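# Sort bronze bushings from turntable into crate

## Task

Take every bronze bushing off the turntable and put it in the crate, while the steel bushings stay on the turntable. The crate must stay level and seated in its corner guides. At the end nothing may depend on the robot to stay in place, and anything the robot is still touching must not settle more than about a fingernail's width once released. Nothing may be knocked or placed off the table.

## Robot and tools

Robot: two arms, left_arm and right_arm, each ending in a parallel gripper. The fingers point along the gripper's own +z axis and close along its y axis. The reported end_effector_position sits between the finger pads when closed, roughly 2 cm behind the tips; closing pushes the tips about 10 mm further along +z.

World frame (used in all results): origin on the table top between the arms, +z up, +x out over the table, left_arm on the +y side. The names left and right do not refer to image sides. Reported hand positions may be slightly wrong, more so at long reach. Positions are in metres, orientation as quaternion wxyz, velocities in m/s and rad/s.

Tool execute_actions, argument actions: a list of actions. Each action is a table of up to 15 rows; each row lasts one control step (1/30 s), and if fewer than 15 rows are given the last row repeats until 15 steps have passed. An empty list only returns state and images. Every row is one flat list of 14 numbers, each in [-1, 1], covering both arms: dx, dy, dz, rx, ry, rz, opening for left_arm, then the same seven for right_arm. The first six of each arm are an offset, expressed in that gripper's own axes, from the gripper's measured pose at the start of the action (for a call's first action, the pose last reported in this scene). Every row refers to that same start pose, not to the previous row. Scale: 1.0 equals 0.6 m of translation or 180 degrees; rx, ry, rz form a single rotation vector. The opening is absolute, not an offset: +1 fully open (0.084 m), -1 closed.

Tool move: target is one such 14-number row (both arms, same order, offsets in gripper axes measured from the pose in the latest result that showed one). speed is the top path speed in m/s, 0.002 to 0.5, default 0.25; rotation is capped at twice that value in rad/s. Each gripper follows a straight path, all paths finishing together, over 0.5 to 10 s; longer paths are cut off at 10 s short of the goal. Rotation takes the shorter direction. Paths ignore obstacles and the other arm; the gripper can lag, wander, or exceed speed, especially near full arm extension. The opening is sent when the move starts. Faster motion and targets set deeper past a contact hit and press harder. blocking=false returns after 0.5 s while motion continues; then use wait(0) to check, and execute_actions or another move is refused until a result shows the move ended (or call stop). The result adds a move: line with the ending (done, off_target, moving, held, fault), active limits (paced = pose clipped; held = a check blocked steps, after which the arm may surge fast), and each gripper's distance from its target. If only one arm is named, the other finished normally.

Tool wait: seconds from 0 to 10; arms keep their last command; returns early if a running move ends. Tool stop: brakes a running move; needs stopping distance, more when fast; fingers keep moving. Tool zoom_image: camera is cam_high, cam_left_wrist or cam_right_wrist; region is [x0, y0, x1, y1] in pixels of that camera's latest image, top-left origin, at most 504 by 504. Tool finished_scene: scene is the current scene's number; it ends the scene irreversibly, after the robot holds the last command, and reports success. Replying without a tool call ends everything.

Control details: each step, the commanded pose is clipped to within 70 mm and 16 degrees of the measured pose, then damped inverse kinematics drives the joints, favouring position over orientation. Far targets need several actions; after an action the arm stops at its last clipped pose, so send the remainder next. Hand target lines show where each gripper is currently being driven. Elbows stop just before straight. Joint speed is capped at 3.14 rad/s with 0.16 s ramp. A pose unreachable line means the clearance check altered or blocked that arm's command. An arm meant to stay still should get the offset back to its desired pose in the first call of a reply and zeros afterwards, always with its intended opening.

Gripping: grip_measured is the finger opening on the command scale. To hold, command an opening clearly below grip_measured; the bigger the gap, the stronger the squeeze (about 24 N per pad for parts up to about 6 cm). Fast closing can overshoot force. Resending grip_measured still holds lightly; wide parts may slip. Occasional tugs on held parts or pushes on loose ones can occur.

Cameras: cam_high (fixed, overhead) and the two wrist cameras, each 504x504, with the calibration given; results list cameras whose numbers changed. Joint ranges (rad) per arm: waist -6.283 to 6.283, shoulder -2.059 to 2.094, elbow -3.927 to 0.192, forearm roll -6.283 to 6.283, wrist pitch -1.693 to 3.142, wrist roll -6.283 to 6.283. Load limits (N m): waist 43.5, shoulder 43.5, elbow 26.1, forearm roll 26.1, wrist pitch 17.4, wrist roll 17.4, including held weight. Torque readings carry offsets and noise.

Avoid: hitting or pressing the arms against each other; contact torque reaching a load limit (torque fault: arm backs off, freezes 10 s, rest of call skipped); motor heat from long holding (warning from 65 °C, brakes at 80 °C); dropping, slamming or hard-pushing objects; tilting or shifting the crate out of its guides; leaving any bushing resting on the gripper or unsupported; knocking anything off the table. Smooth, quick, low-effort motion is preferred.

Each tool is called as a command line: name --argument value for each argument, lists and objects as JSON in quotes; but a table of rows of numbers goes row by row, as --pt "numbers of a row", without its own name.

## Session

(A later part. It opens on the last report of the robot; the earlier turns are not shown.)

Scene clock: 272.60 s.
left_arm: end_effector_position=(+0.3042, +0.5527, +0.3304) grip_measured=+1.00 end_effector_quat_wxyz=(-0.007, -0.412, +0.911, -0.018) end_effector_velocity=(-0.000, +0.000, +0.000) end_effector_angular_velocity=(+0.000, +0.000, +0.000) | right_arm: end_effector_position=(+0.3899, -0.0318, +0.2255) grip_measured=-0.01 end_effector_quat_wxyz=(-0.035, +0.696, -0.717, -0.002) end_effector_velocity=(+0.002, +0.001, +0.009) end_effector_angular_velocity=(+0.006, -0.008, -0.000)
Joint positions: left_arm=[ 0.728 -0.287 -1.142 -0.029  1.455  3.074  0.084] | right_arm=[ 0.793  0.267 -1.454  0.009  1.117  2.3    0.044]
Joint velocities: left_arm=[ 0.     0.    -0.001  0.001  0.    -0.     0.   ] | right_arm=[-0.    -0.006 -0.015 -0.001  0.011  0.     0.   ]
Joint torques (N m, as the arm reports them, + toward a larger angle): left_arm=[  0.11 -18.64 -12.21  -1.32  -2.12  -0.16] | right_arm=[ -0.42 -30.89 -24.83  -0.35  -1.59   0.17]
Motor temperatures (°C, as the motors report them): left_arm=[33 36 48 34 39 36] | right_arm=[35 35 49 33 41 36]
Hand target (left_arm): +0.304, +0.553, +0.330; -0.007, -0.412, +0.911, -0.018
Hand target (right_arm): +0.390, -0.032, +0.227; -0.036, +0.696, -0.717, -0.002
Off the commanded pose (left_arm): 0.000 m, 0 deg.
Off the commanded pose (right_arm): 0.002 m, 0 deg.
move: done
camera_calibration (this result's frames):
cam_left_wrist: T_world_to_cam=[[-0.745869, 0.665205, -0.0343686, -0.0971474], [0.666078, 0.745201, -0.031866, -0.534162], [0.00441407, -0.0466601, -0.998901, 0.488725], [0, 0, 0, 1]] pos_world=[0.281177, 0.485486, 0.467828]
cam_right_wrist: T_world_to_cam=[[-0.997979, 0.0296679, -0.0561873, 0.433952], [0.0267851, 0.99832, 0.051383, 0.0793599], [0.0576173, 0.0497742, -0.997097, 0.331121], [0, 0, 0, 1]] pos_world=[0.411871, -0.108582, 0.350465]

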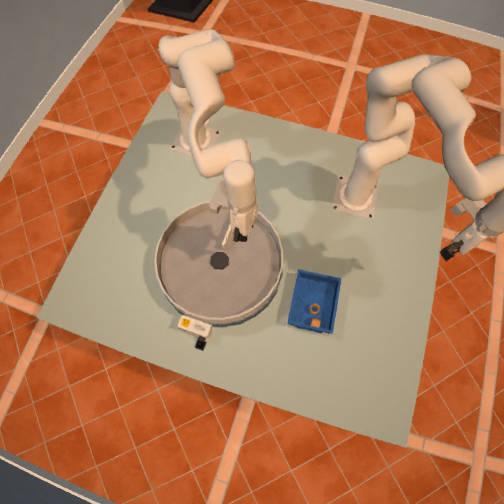

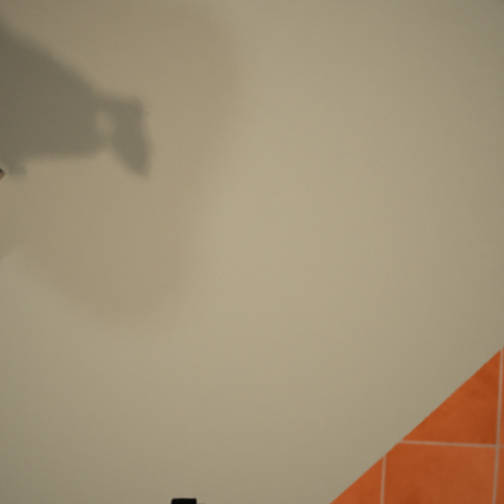

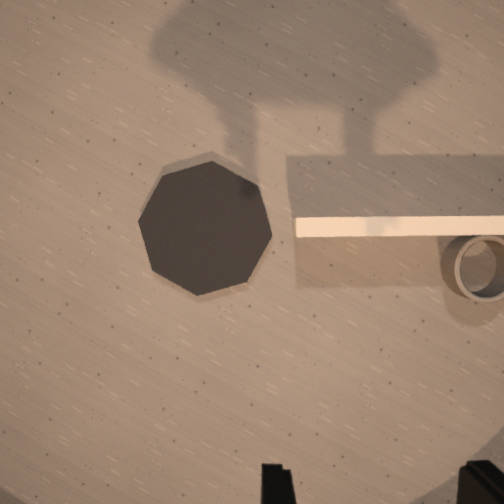

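move --target '[0,0,0,0,0,0,1,0.1,0.13,0.13,0,0,0,-1]'

move --target '[0,0,0,0,0,0,1,0,0,0.085,0,0,0,-1]' --speed 0.05

move --target '[0,0,0,0,0,0,1,0,0,0,0,0,0,1]'

move --target '[0,0,0,0,0,0,1,0,0,-0.12,0,0,0,1]'

move --target '[0,0,0,0,0,0,1,0.12,0,0,0,0,0,1]'

move --target '[0,0,0,0,0,0,1,0,0,0.11,0,0,0,1]' --speed 0.1

move --target '[0,0,0,0,0,0,1,0,0,0,0,0,0,-1]'

move --target '[0,0,0,0,0,0,1,-0.14,0.03,-0.22,0,0,0,-1]'

Scene clock: 284.40 s.
left_arm: end_effector_position=(+0.3042, +0.5527, +0.3304) grip_measured=+1.00 end_effector_quat_wxyz=(-0.007, -0.412, +0.911, -0.018) end_effector_velocity=(+0.000, -0.000, -0.000) end_effector_angular_velocity=(-0.000, -0.000, -0.000) | right_arm: end_effector_position=(+0.3144, -0.0853, +0.1415) grip_measured=-1.00 end_effector_quat_wxyz=(-0.036, +0.696, -0.717, -0.002) end_effector_velocity=(-0.003, -0.002, -0.004) end_effector_angular_velocity=(-0.001, +0.002, -0.002)
Joint positions: left_arm=[ 0.728 -0.287 -1.142 -0.029  1.455  3.074  0.084] | right_arm=[ 0.811  0.055 -0.926  0.01   0.801  2.316  0.   ]
Joint velocities: left_arm=[-0. -0.  0. -0. -0. -0.  0.] | right_arm=[ 0.001 -0.004  0.017  0.001 -0.012  0.002  0.   ]
Joint torques (N m, as the arm reports them, + toward a larger angle): left_arm=[  0.08 -18.63 -11.91  -1.07  -2.11   0.06] | right_arm=[ -0.68 -24.4  -23.46  -0.16  -1.43   0.26]
Motor temperatures (°C, as the motors report them): left_arm=[33 36 49 34 39 36] | right_arm=[35 36 49 33 41 36]
Hand target (left_arm): +0.304, +0.553, +0.330; -0.007, -0.412, +0.911, -0.018
Hand target (right_arm): +0.314, -0.086, +0.141; -0.035, +0.696, -0.717, -0.002
Off the commanded pose (left_arm): 0.000 m, 0 deg.
Off the commanded pose (right_arm): 0.001 m, 0 deg.
move: done
camera_calibration (this result's frames):
cam_left_wrist: T_world_to_cam=[[-0.74587, 0.665205, -0.0343686, -0.0971473], [0.666077, 0.745202, -0.031866, -0.534162], [0.00441418, -0.04666, -0.998901, 0.488725], [0, 0, 0, 1]] pos_world=[0.281177, 0.485485, 0.467828]
cam_right_wrist: T_world_to_cam=[[-0.997962, 0.0295442, -0.0565664, 0.355511], [0.0266107, 0.998296, 0.0519288, 0.139091], [0.0580042, 0.0503177, -0.997047, 0.254273], [0, 0, 0, 1]] pos_world=[0.336336, -0.162152, 0.266409]

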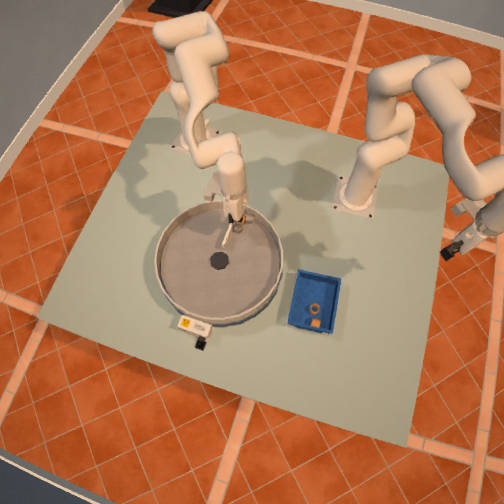

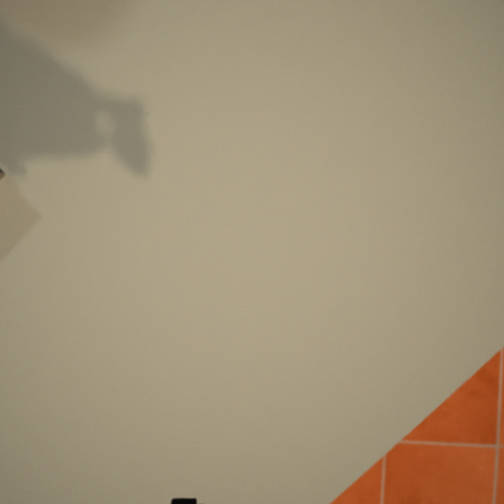

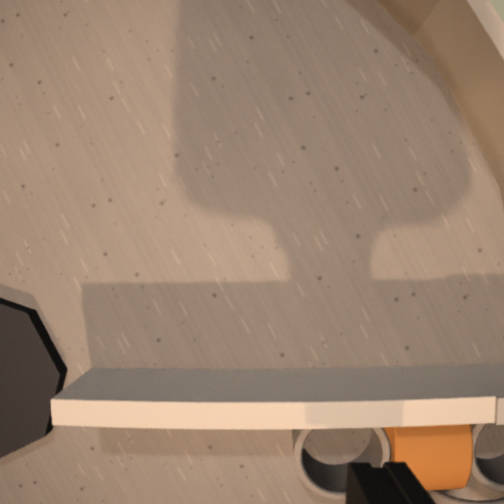

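Scene clock: 285.77 s.
left_arm: end_effector_position=(+0.3042, +0.5527, +0.3304) grip_measured=+1.00 end_effector_quat_wxyz=(-0.007, -0.412, +0.911, -0.018) end_effector_velocity=(-0.000, -0.000, -0.000) end_effector_angular_velocity=(-0.001, +0.001, -0.000) | right_arm: end_effector_position=(+0.3201, -0.0793, +0.0970) grip_measured=-1.00 end_effector_quat_wxyz=(-0.043, +0.696, -0.716, -0.001) end_effector_velocity=(-0.001, -0.002, -0.003) end_effector_angular_velocity=(-0.001, +0.001, -0.003)
Joint positions: left_arm=[ 0.728 -0.287 -1.142 -0.029  1.455  3.074  0.084] | right_arm=[ 0.813  0.153 -0.898  0.012  0.659  2.315  0.   ]
Joint velocities: left_arm=[-0.    -0.     0.001  0.     0.     0.     0.   ] | right_arm=[-0.002  0.     0.008  0.    -0.006  0.001  0.   ]
Joint torques (N m, as the arm reports them, + toward a larger angle): left_arm=[ -0.52 -18.33 -12.43  -0.9   -1.8    0.16] | right_arm=[-2.22 -1.84 -1.52 -1.1   0.96  0.26]
Motor temperatures (°C, as the motors report them): left_arm=[33 36 49 34 39 36] | right_arm=[35 36 49 33 41 36]
Hand target (left_arm): +0.304, +0.553, +0.330; -0.007, -0.412, +0.911, -0.018
Hand target (right_arm): +0.317, -0.083, +0.091; -0.036, +0.696, -0.717, -0.002
Off the commanded pose (left_arm): 0.000 m, 0 deg.
Off the commanded pose (right_arm): 0.008 m, 1 deg.
move: off_target (right_arm)
camera_calibration (this result's frames):
cam_left_wrist: T_world_to_cam=[[-0.745869, 0.665205, -0.0343687, -0.0971474], [0.666078, 0.745201, -0.0318658, -0.534162], [0.00441429, -0.04666, -0.998901, 0.488725], [0, 0, 0, 1]] pos_world=[0.281177, 0.485485, 0.467828]
cam_right_wrist: T_world_to_cam=[[-0.997245, 0.0299425, -0.0678599, 0.359401], [0.0256756, 0.997689, 0.0629008, 0.13447], [0.0695865, 0.0609852, -0.99571, 0.206323], [0, 0, 0, 1]] pos_world=[0.340601, -0.157504, 0.221368]

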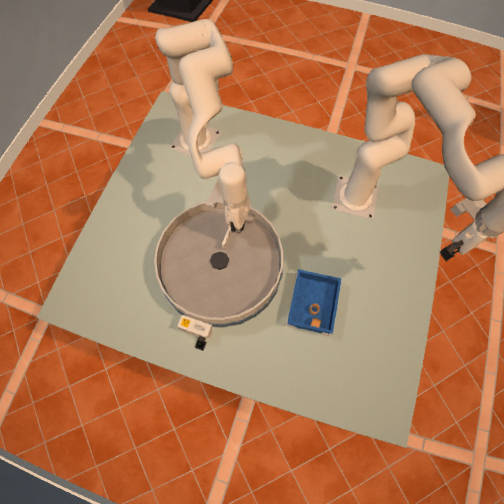

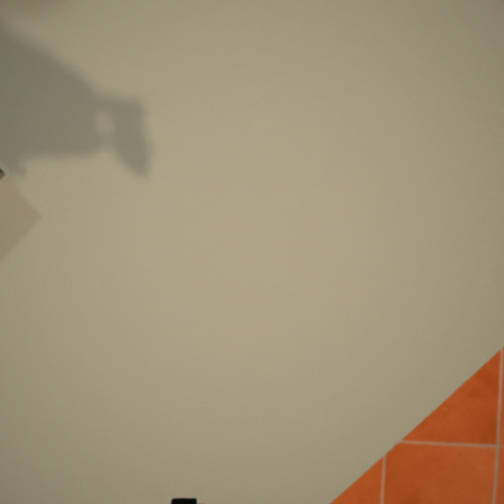

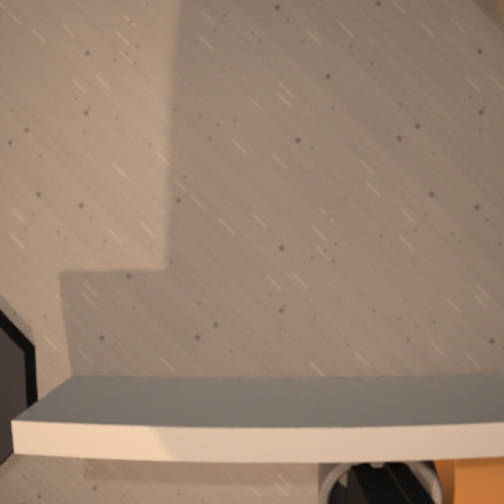

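Scene clock: 286.27 s.
left_arm: end_effector_position=(+0.3042, +0.5527, +0.3304) grip_measured=+1.00 end_effector_quat_wxyz=(-0.007, -0.412, +0.911, -0.018) end_effector_velocity=(-0.001, +0.000, -0.001) end_effector_angular_velocity=(-0.000, +0.001, +0.002) | right_arm: end_effector_position=(+0.3203, -0.0786, +0.0980) grip_measured=-0.89 end_effector_quat_wxyz=(-0.045, +0.696, -0.716, -0.002) end_effector_velocity=(+0.001, -0.000, +0.000) end_effector_angular_velocity=(+0.001, +0.000, -0.000)
Joint positions: left_arm=[ 0.728 -0.287 -1.142 -0.029  1.455  3.074  0.084] | right_arm=[ 0.813  0.151 -0.899  0.012  0.659  2.315  0.005]
Joint velocities: left_arm=[ 0.001  0.     0.001  0.    -0.    -0.     0.   ] | right_arm=[-0.001  0.001 -0.001  0.001 -0.    -0.002 -0.   ]
Joint torques (N m, as the arm reports them, + toward a larger angle): left_arm=[  0.56 -18.31 -12.43  -1.34  -1.99   0.04] | right_arm=[-6.38 -6.58 -4.76 -2.5   0.8   0.02]
Motor temperatures (°C, as the motors report them): left_arm=[33 36 49 34 39 36] | right_arm=[35 36 49 33 41 36]
Hand target (left_arm): +0.304, +0.553, +0.330; -0.007, -0.412, +0.911, -0.018
Hand target (right_arm): +0.320, -0.079, +0.097; -0.043, +0.696, -0.716, -0.001
Off the commanded pose (left_arm): 0.000 m, 0 deg.
Off the commanded pose (right_arm): 0.001 m, 0 deg.
move: done
camera_calibration (this result's frames):
cam_left_wrist: T_world_to_cam=[[-0.745869, 0.665205, -0.0343686, -0.0971475], [0.666078, 0.745201, -0.0318659, -0.534162], [0.00441414, -0.0466599, -0.998901, 0.488725], [0, 0, 0, 1]] pos_world=[0.281177, 0.485485, 0.467828]
cam_right_wrist: T_world_to_cam=[[-0.997156, 0.0295266, -0.0693455, 0.359655], [0.0250452, 0.997595, 0.0646278, 0.133724], [0.071087, 0.0627072, -0.995497, 0.206881], [0, 0, 0, 1]] pos_world=[0.340576, -0.156995, 0.222248]

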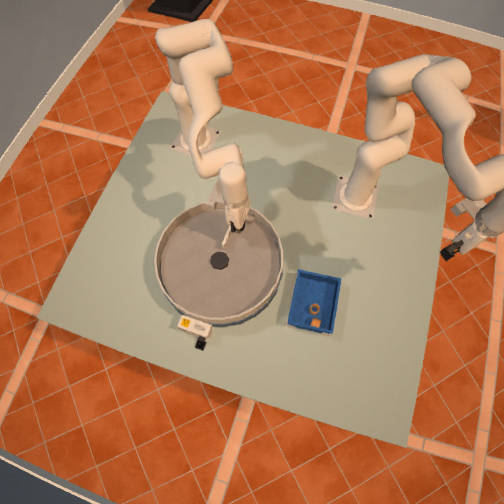

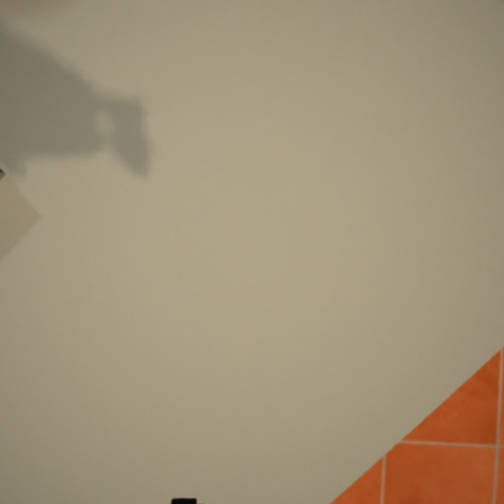

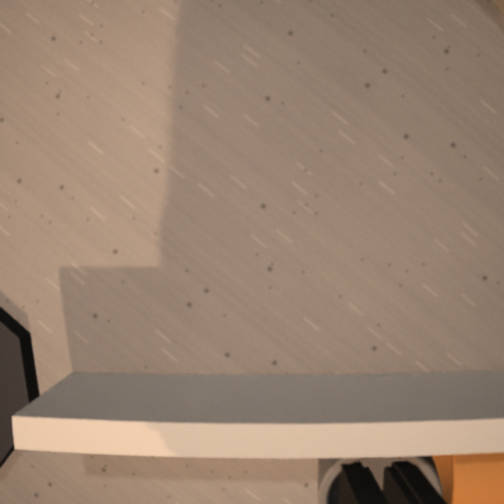

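Scene clock: 287.13 s.
left_arm: end_effector_position=(+0.3042, +0.5527, +0.3304) grip_measured=+1.00 end_effector_quat_wxyz=(-0.007, -0.412, +0.911, -0.018) end_effector_velocity=(+0.000, +0.000, +0.001) end_effector_angular_velocity=(+0.001, -0.002, +0.000) | right_arm: end_effector_position=(+0.3156, -0.0835, +0.1685) grip_measured=+1.00 end_effector_quat_wxyz=(-0.043, +0.696, -0.716, -0.002) end_effector_velocity=(+0.002, +0.002, +0.006) end_effector_angular_velocity=(+0.005, -0.007, +0.001)
Joint positions: left_arm=[ 0.728 -0.287 -1.142 -0.029  1.455  3.074  0.084] | right_arm=[ 0.812  0.011 -0.953  0.01   0.856  2.316  0.084]
Joint velocities: left_arm=[ 0.     0.    -0.002 -0.    -0.    -0.    -0.   ] | right_arm=[ 0.    -0.006 -0.009 -0.     0.007 -0.001  0.   ]
Joint torques (N m, as the arm reports them, + toward a larger angle): left_arm=[  0.53 -18.56 -12.01  -1.24  -2.    -0.02] | right_arm=[ -0.76 -24.12 -23.18  -0.17  -1.43   0.17]
Motor temperatures (°C, as the motors report them): left_arm=[33 36 49 34 39 36] | right_arm=[35 35 49 33 41 36]
Hand target (left_arm): +0.304, +0.553, +0.330; -0.007, -0.412, +0.911, -0.018
Hand target (right_arm): +0.316, -0.083, +0.170; -0.045, +0.696, -0.716, -0.002
Off the commanded pose (left_arm): 0.000 m, 0 deg.
Off the commanded pose (right_arm): 0.001 m, 0 deg.
move: done
camera_calibration (this result's frames):
cam_left_wrist: T_world_to_cam=[[-0.745869, 0.665205, -0.0343686, -0.0971474], [0.666078, 0.745201, -0.0318659, -0.534162], [0.00441418, -0.04666, -0.998901, 0.488725], [0, 0, 0, 1]] pos_world=[0.281177, 0.485485, 0.467828]
cam_right_wrist: T_world_to_cam=[[-0.997258, 0.029561, -0.0678423, 0.359845], [0.0252793, 0.997685, 0.0631262, 0.134362], [0.0695514, 0.0612381, -0.995697, 0.278096], [0, 0, 0, 1]] pos_world=[0.33612, -0.161719, 0.29283]

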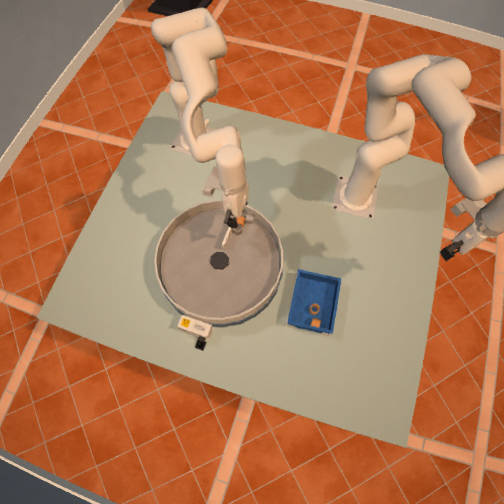

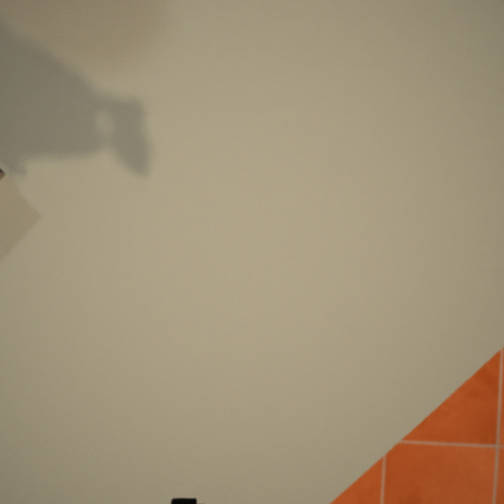

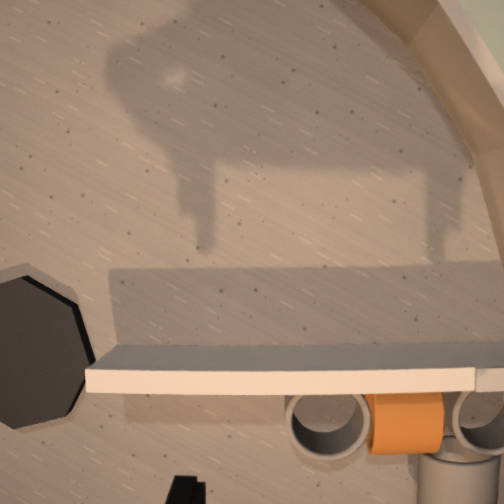

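Scene clock: 288.03 s.
left_arm: end_effector_position=(+0.3042, +0.5527, +0.3304) grip_measured=+1.00 end_effector_quat_wxyz=(-0.007, -0.412, +0.911, -0.018) end_effector_velocity=(-0.001, -0.001, -0.001) end_effector_angular_velocity=(-0.003, +0.003, -0.000) | right_arm: end_effector_position=(+0.3138, -0.1550, +0.1638) grip_measured=+1.00 end_effector_quat_wxyz=(-0.043, +0.696, -0.716, -0.001) end_effector_velocity=(-0.000, -0.002, -0.000) end_effector_angular_velocity=(+0.000, -0.001, +0.002)
Joint positions: left_arm=[ 0.728 -0.287 -1.142 -0.029  1.455  3.074  0.084] | right_arm=[ 0.685 -0.132 -0.781  0.024  0.828  2.18   0.084]
Joint velocities: left_arm=[ 0.     0.     0.003  0.     0.001  0.    -0.   ] | right_arm=[-0.004 -0.005  0.006  0.    -0.001 -0.006 -0.   ]
Joint torques (N m, as the arm reports them, + toward a larger angle): left_arm=[ -0.42 -19.46 -12.43  -1.06  -2.24   0.15] | right_arm=[ -0.48 -20.13 -23.27  -0.26  -1.58   0.16]
Motor temperatures (°C, as the motors report them): left_arm=[33 36 49 34 39 36] | right_arm=[35 35 49 33 41 36]
Hand target (left_arm): +0.304, +0.553, +0.330; -0.007, -0.412, +0.911, -0.018
Hand target (right_arm): +0.314, -0.155, +0.164; -0.043, +0.696, -0.716, -0.001
Off the commanded pose (left_arm): 0.000 m, 0 deg.
Off the commanded pose (right_arm): 0.000 m, 0 deg.
move: done
camera_calibration (this result's frames):
cam_left_wrist: T_world_to_cam=[[-0.74587, 0.665205, -0.0343685, -0.0971474], [0.666077, 0.745202, -0.0318658, -0.534162], [0.0044142, -0.0466598, -0.998901, 0.488725], [0, 0, 0, 1]] pos_world=[0.281177, 0.485485, 0.467828]
cam_right_wrist: T_world_to_cam=[[-0.997261, 0.0292526, -0.0679321, 0.359797], [0.0249888, 0.997714, 0.0627887, 0.206213], [0.0696135, 0.0609191, -0.995712, 0.277856], [0, 0, 0, 1]] pos_world=[0.334316, -0.233194, 0.288158]

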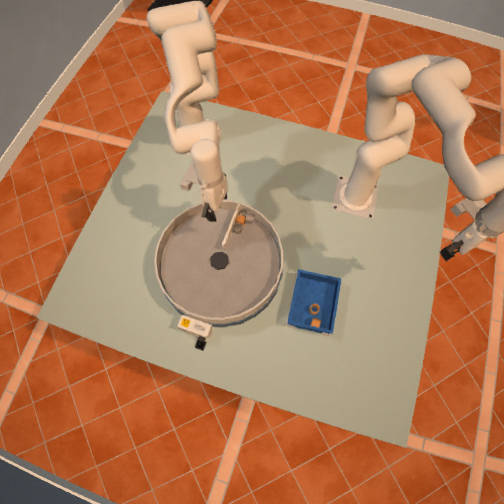

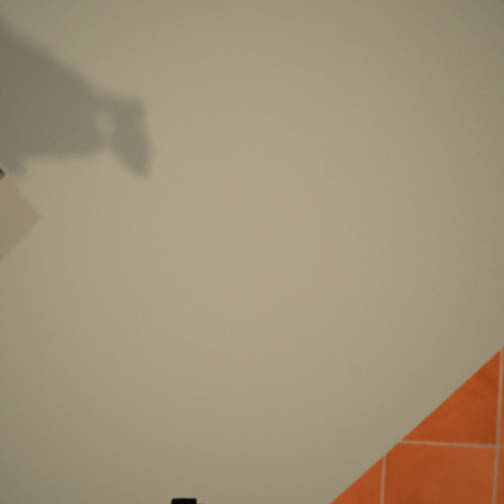

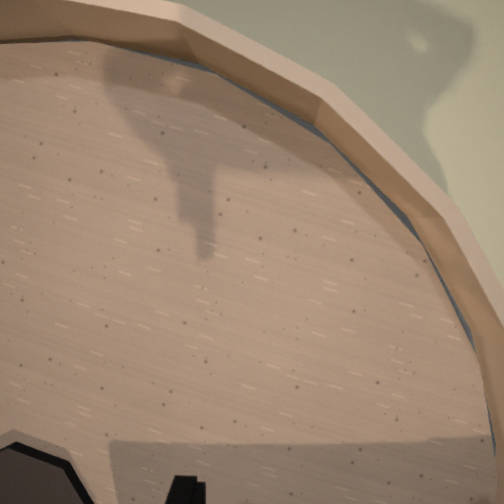

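Scene clock: 289.10 s.
left_arm: end_effector_position=(+0.3042, +0.5527, +0.3304) grip_measured=+1.00 end_effector_quat_wxyz=(-0.007, -0.412, +0.911, -0.018) end_effector_velocity=(+0.000, -0.000, -0.000) end_effector_angular_velocity=(-0.000, +0.001, -0.001) | right_arm: end_effector_position=(+0.3178, -0.1508, +0.0986) grip_measured=+1.00 end_effector_quat_wxyz=(-0.044, +0.697, -0.716, -0.001) end_effector_velocity=(-0.000, +0.000, -0.002) end_effector_angular_velocity=(+0.000, +0.001, -0.001)
Joint positions: left_arm=[ 0.728 -0.287 -1.142 -0.029  1.455  3.074  0.084] | right_arm=[ 0.69   0.011 -0.725  0.03   0.628  2.176  0.084]
Joint velocities: left_arm=[-0.001 -0.     0.001  0.    -0.    -0.    -0.   ] | right_arm=[ 0.     0.006  0.001  0.001 -0.006  0.    -0.   ]
Joint torques (N m, as the arm reports them, + toward a larger angle): left_arm=[  0.02 -18.61 -12.7   -1.28  -2.16   0.28] | right_arm=[ -0.51 -22.08 -21.27  -0.42  -1.4    0.12]
Motor temperatures (°C, as the motors report them): left_arm=[33 36 49 34 39 36] | right_arm=[35 35 49 33 41 36]
Hand target (left_arm): +0.304, +0.553, +0.330; -0.007, -0.412, +0.911, -0.018
Hand target (right_arm): +0.318, -0.151, +0.098; -0.043, +0.697, -0.716, -0.001
Off the commanded pose (left_arm): 0.000 m, 0 deg.
Off the commanded pose (right_arm): 0.001 m, 0 deg.
move: done
camera_calibration (this result's frames):
cam_left_wrist: T_world_to_cam=[[-0.74587, 0.665205, -0.0343684, -0.0971475], [0.666077, 0.745202, -0.0318659, -0.534162], [0.004414, -0.0466598, -0.998901, 0.488725], [0, 0, 0, 1]] pos_world=[0.281177, 0.485485, 0.467828]
cam_right_wrist: T_world_to_cam=[[-0.997218, 0.0291926, -0.0685805, 0.359264], [0.02485, 0.997682, 0.0633426, 0.205996], [0.0702707, 0.0614622, -0.995633, 0.212321], [0, 0, 0, 1]] pos_world=[0.338225, -0.229056, 0.222983]

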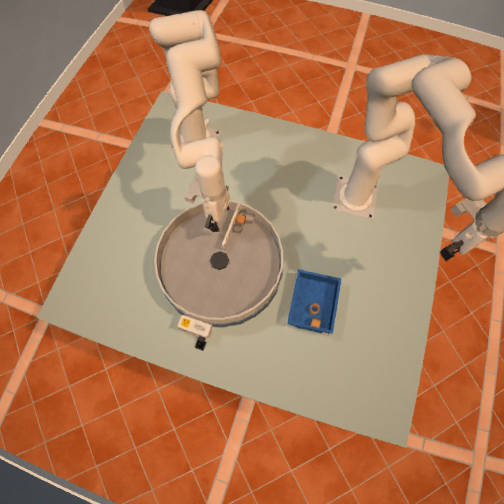

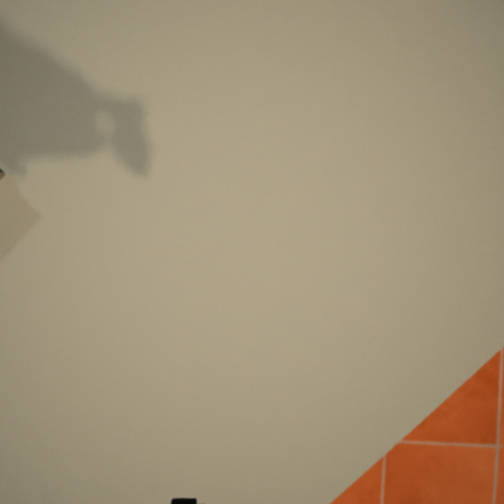

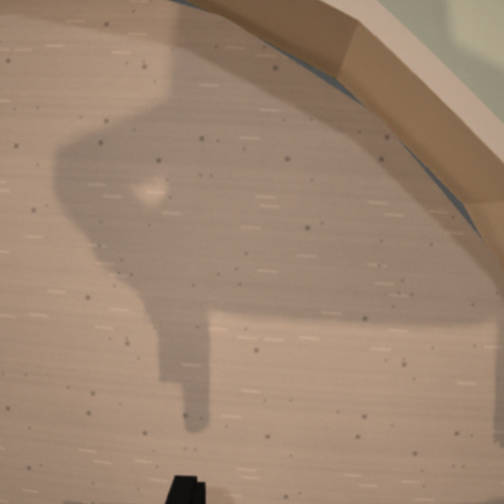

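Scene clock: 289.80 s.
left_arm: end_effector_position=(+0.3042, +0.5527, +0.3304) grip_measured=+1.00 end_effector_quat_wxyz=(-0.007, -0.412, +0.911, -0.018) end_effector_velocity=(+0.000, +0.000, +0.001) end_effector_angular_velocity=(+0.001, -0.001, +0.001) | right_arm: end_effector_position=(+0.3178, -0.1508, +0.0986) grip_measured=-1.00 end_effector_quat_wxyz=(-0.044, +0.697, -0.716, -0.001) end_effector_velocity=(+0.000, +0.000, +0.000) end_effector_angular_velocity=(+0.000, -0.000, -0.001)
Joint positions: left_arm=[ 0.728 -0.287 -1.142 -0.029  1.455  3.074  0.084] | right_arm=[ 0.69   0.011 -0.725  0.03   0.628  2.176  0.   ]
Joint velocities: left_arm=[ 0.001 -0.    -0.001  0.    -0.    -0.    -0.   ] | right_arm=[ 0.    -0.001 -0.     0.     0.001  0.001  0.   ]
Joint torques (N m, as the arm reports them, + toward a larger angle): left_arm=[ -0.36 -18.82 -12.41  -1.38  -2.22   0.19] | right_arm=[ -0.72 -22.11 -21.32  -0.25  -1.46   0.26]
Motor temperatures (°C, as the motors report them): left_arm=[33 36 49 34 39 36] | right_arm=[35 35 49 33 41 36]
Hand target (left_arm): +0.304, +0.553, +0.330; -0.007, -0.412, +0.911, -0.018
Hand target (right_arm): +0.318, -0.151, +0.099; -0.044, +0.697, -0.716, -0.001
Off the commanded pose (left_arm): 0.000 m, 0 deg.
Off the commanded pose (right_arm): 0.000 m, 0 deg.
move: done
camera_calibration (this result's frames):
cam_left_wrist: T_world_to_cam=[[-0.74587, 0.665205, -0.0343684, -0.0971475], [0.666077, 0.745202, -0.0318659, -0.534162], [0.004414, -0.0466598, -0.998901, 0.488725], [0, 0, 0, 1]] pos_world=[0.281177, 0.485486, 0.467828]
cam_right_wrist: T_world_to_cam=[[-0.997218, 0.0291932, -0.0685904, 0.359267], [0.0248495, 0.997682, 0.0633497, 0.205993], [0.0702808, 0.061469, -0.995632, 0.212323], [0, 0, 0, 1]] pos_world=[0.338227, -0.229055, 0.222988]

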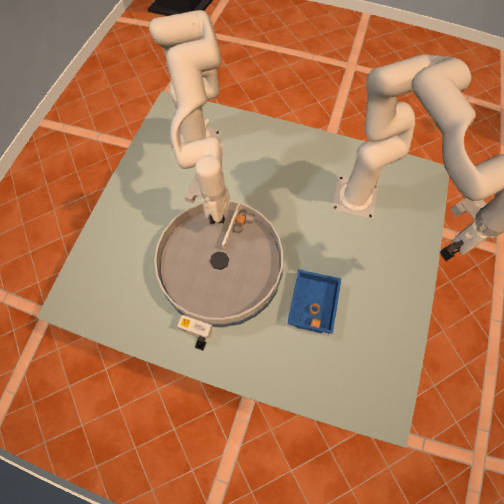

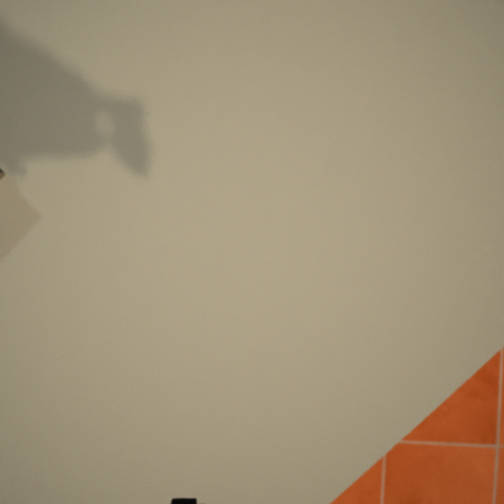

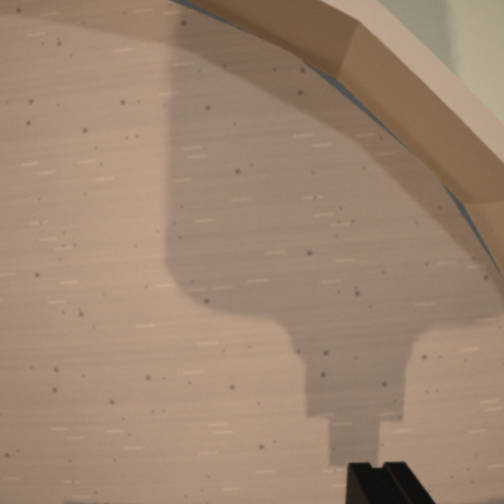

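Scene clock: 290.90 s.
left_arm: end_effector_position=(+0.3042, +0.5527, +0.3304) grip_measured=+1.00 end_effector_quat_wxyz=(-0.007, -0.412, +0.911, -0.018) end_effector_velocity=(-0.000, +0.000, +0.000) end_effector_angular_velocity=(+0.001, -0.001, +0.001) | right_arm: end_effector_position=(+0.2941, -0.0753, +0.2334) grip_measured=-1.00 end_effector_quat_wxyz=(-0.043, +0.696, -0.716, -0.002) end_effector_velocity=(+0.001, +0.003, +0.006) end_effector_angular_velocity=(+0.004, -0.004, -0.001)
Joint positions: left_arm=[ 0.728 -0.287 -1.142 -0.029  1.455  3.074  0.084] | right_arm=[ 0.857 -0.094 -1.031  0.004  1.038  2.366  0.   ]
Joint velocities: left_arm=[ 0.001 -0.    -0.001 -0.    -0.    -0.    -0.   ] | right_arm=[ 0.004  0.001 -0.019 -0.001  0.011  0.005  0.   ]
Joint torques (N m, as the arm reports them, + toward a larger angle): left_arm=[  0.27 -18.7  -12.28  -1.35  -2.13  -0.17] | right_arm=[ -0.59 -22.43 -24.66  -0.33  -1.38   0.32]
Motor temperatures (°C, as the motors report them): left_arm=[33 36 49 34 39 36] | right_arm=[35 35 49 33 41 36]
Hand target (left_arm): +0.304, +0.553, +0.330; -0.007, -0.412, +0.911, -0.018
Hand target (right_arm): +0.294, -0.075, +0.234; -0.044, +0.696, -0.716, -0.001
Off the commanded pose (left_arm): 0.000 m, 0 deg.
Off the commanded pose (right_arm): 0.001 m, 0 deg.
move: done
camera_calibration (this result's frames):
cam_left_wrist: T_world_to_cam=[[-0.74587, 0.665205, -0.0343684, -0.0971475], [0.666077, 0.745202, -0.0318657, -0.534163], [0.00441414, -0.0466596, -0.998901, 0.488725], [0, 0, 0, 1]] pos_world=[0.281177, 0.485486, 0.467828]
cam_right_wrist: T_world_to_cam=[[-0.997283, 0.0296132, -0.067457, 0.34242], [0.025394, 0.997718, 0.0625674, 0.122725], [0.0691558, 0.0606844, -0.995758, 0.343776], [0, 0, 0, 1]] pos_world=[0.314599, -0.153447, 0.357737]

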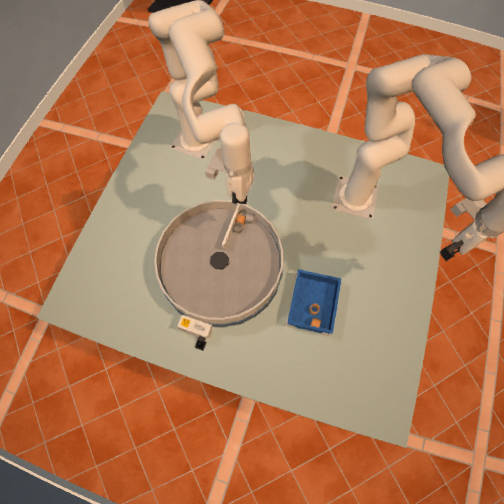

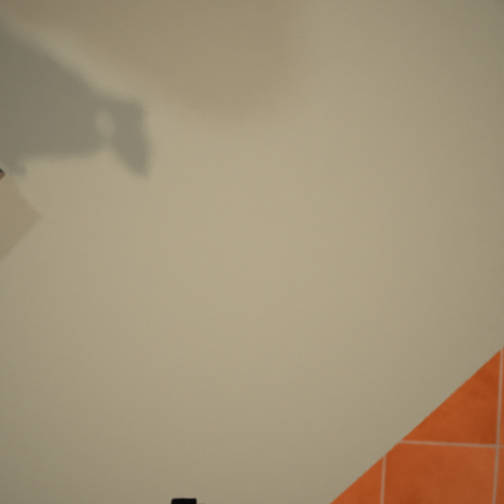

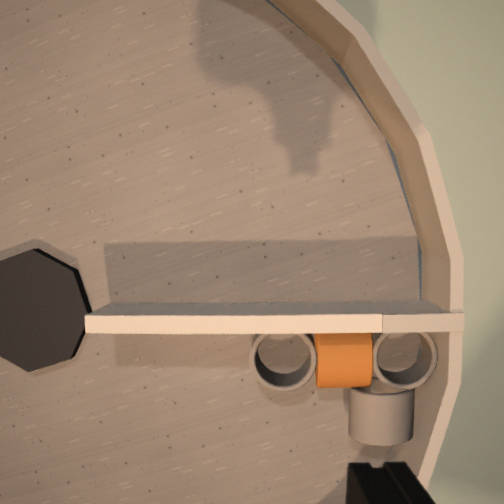

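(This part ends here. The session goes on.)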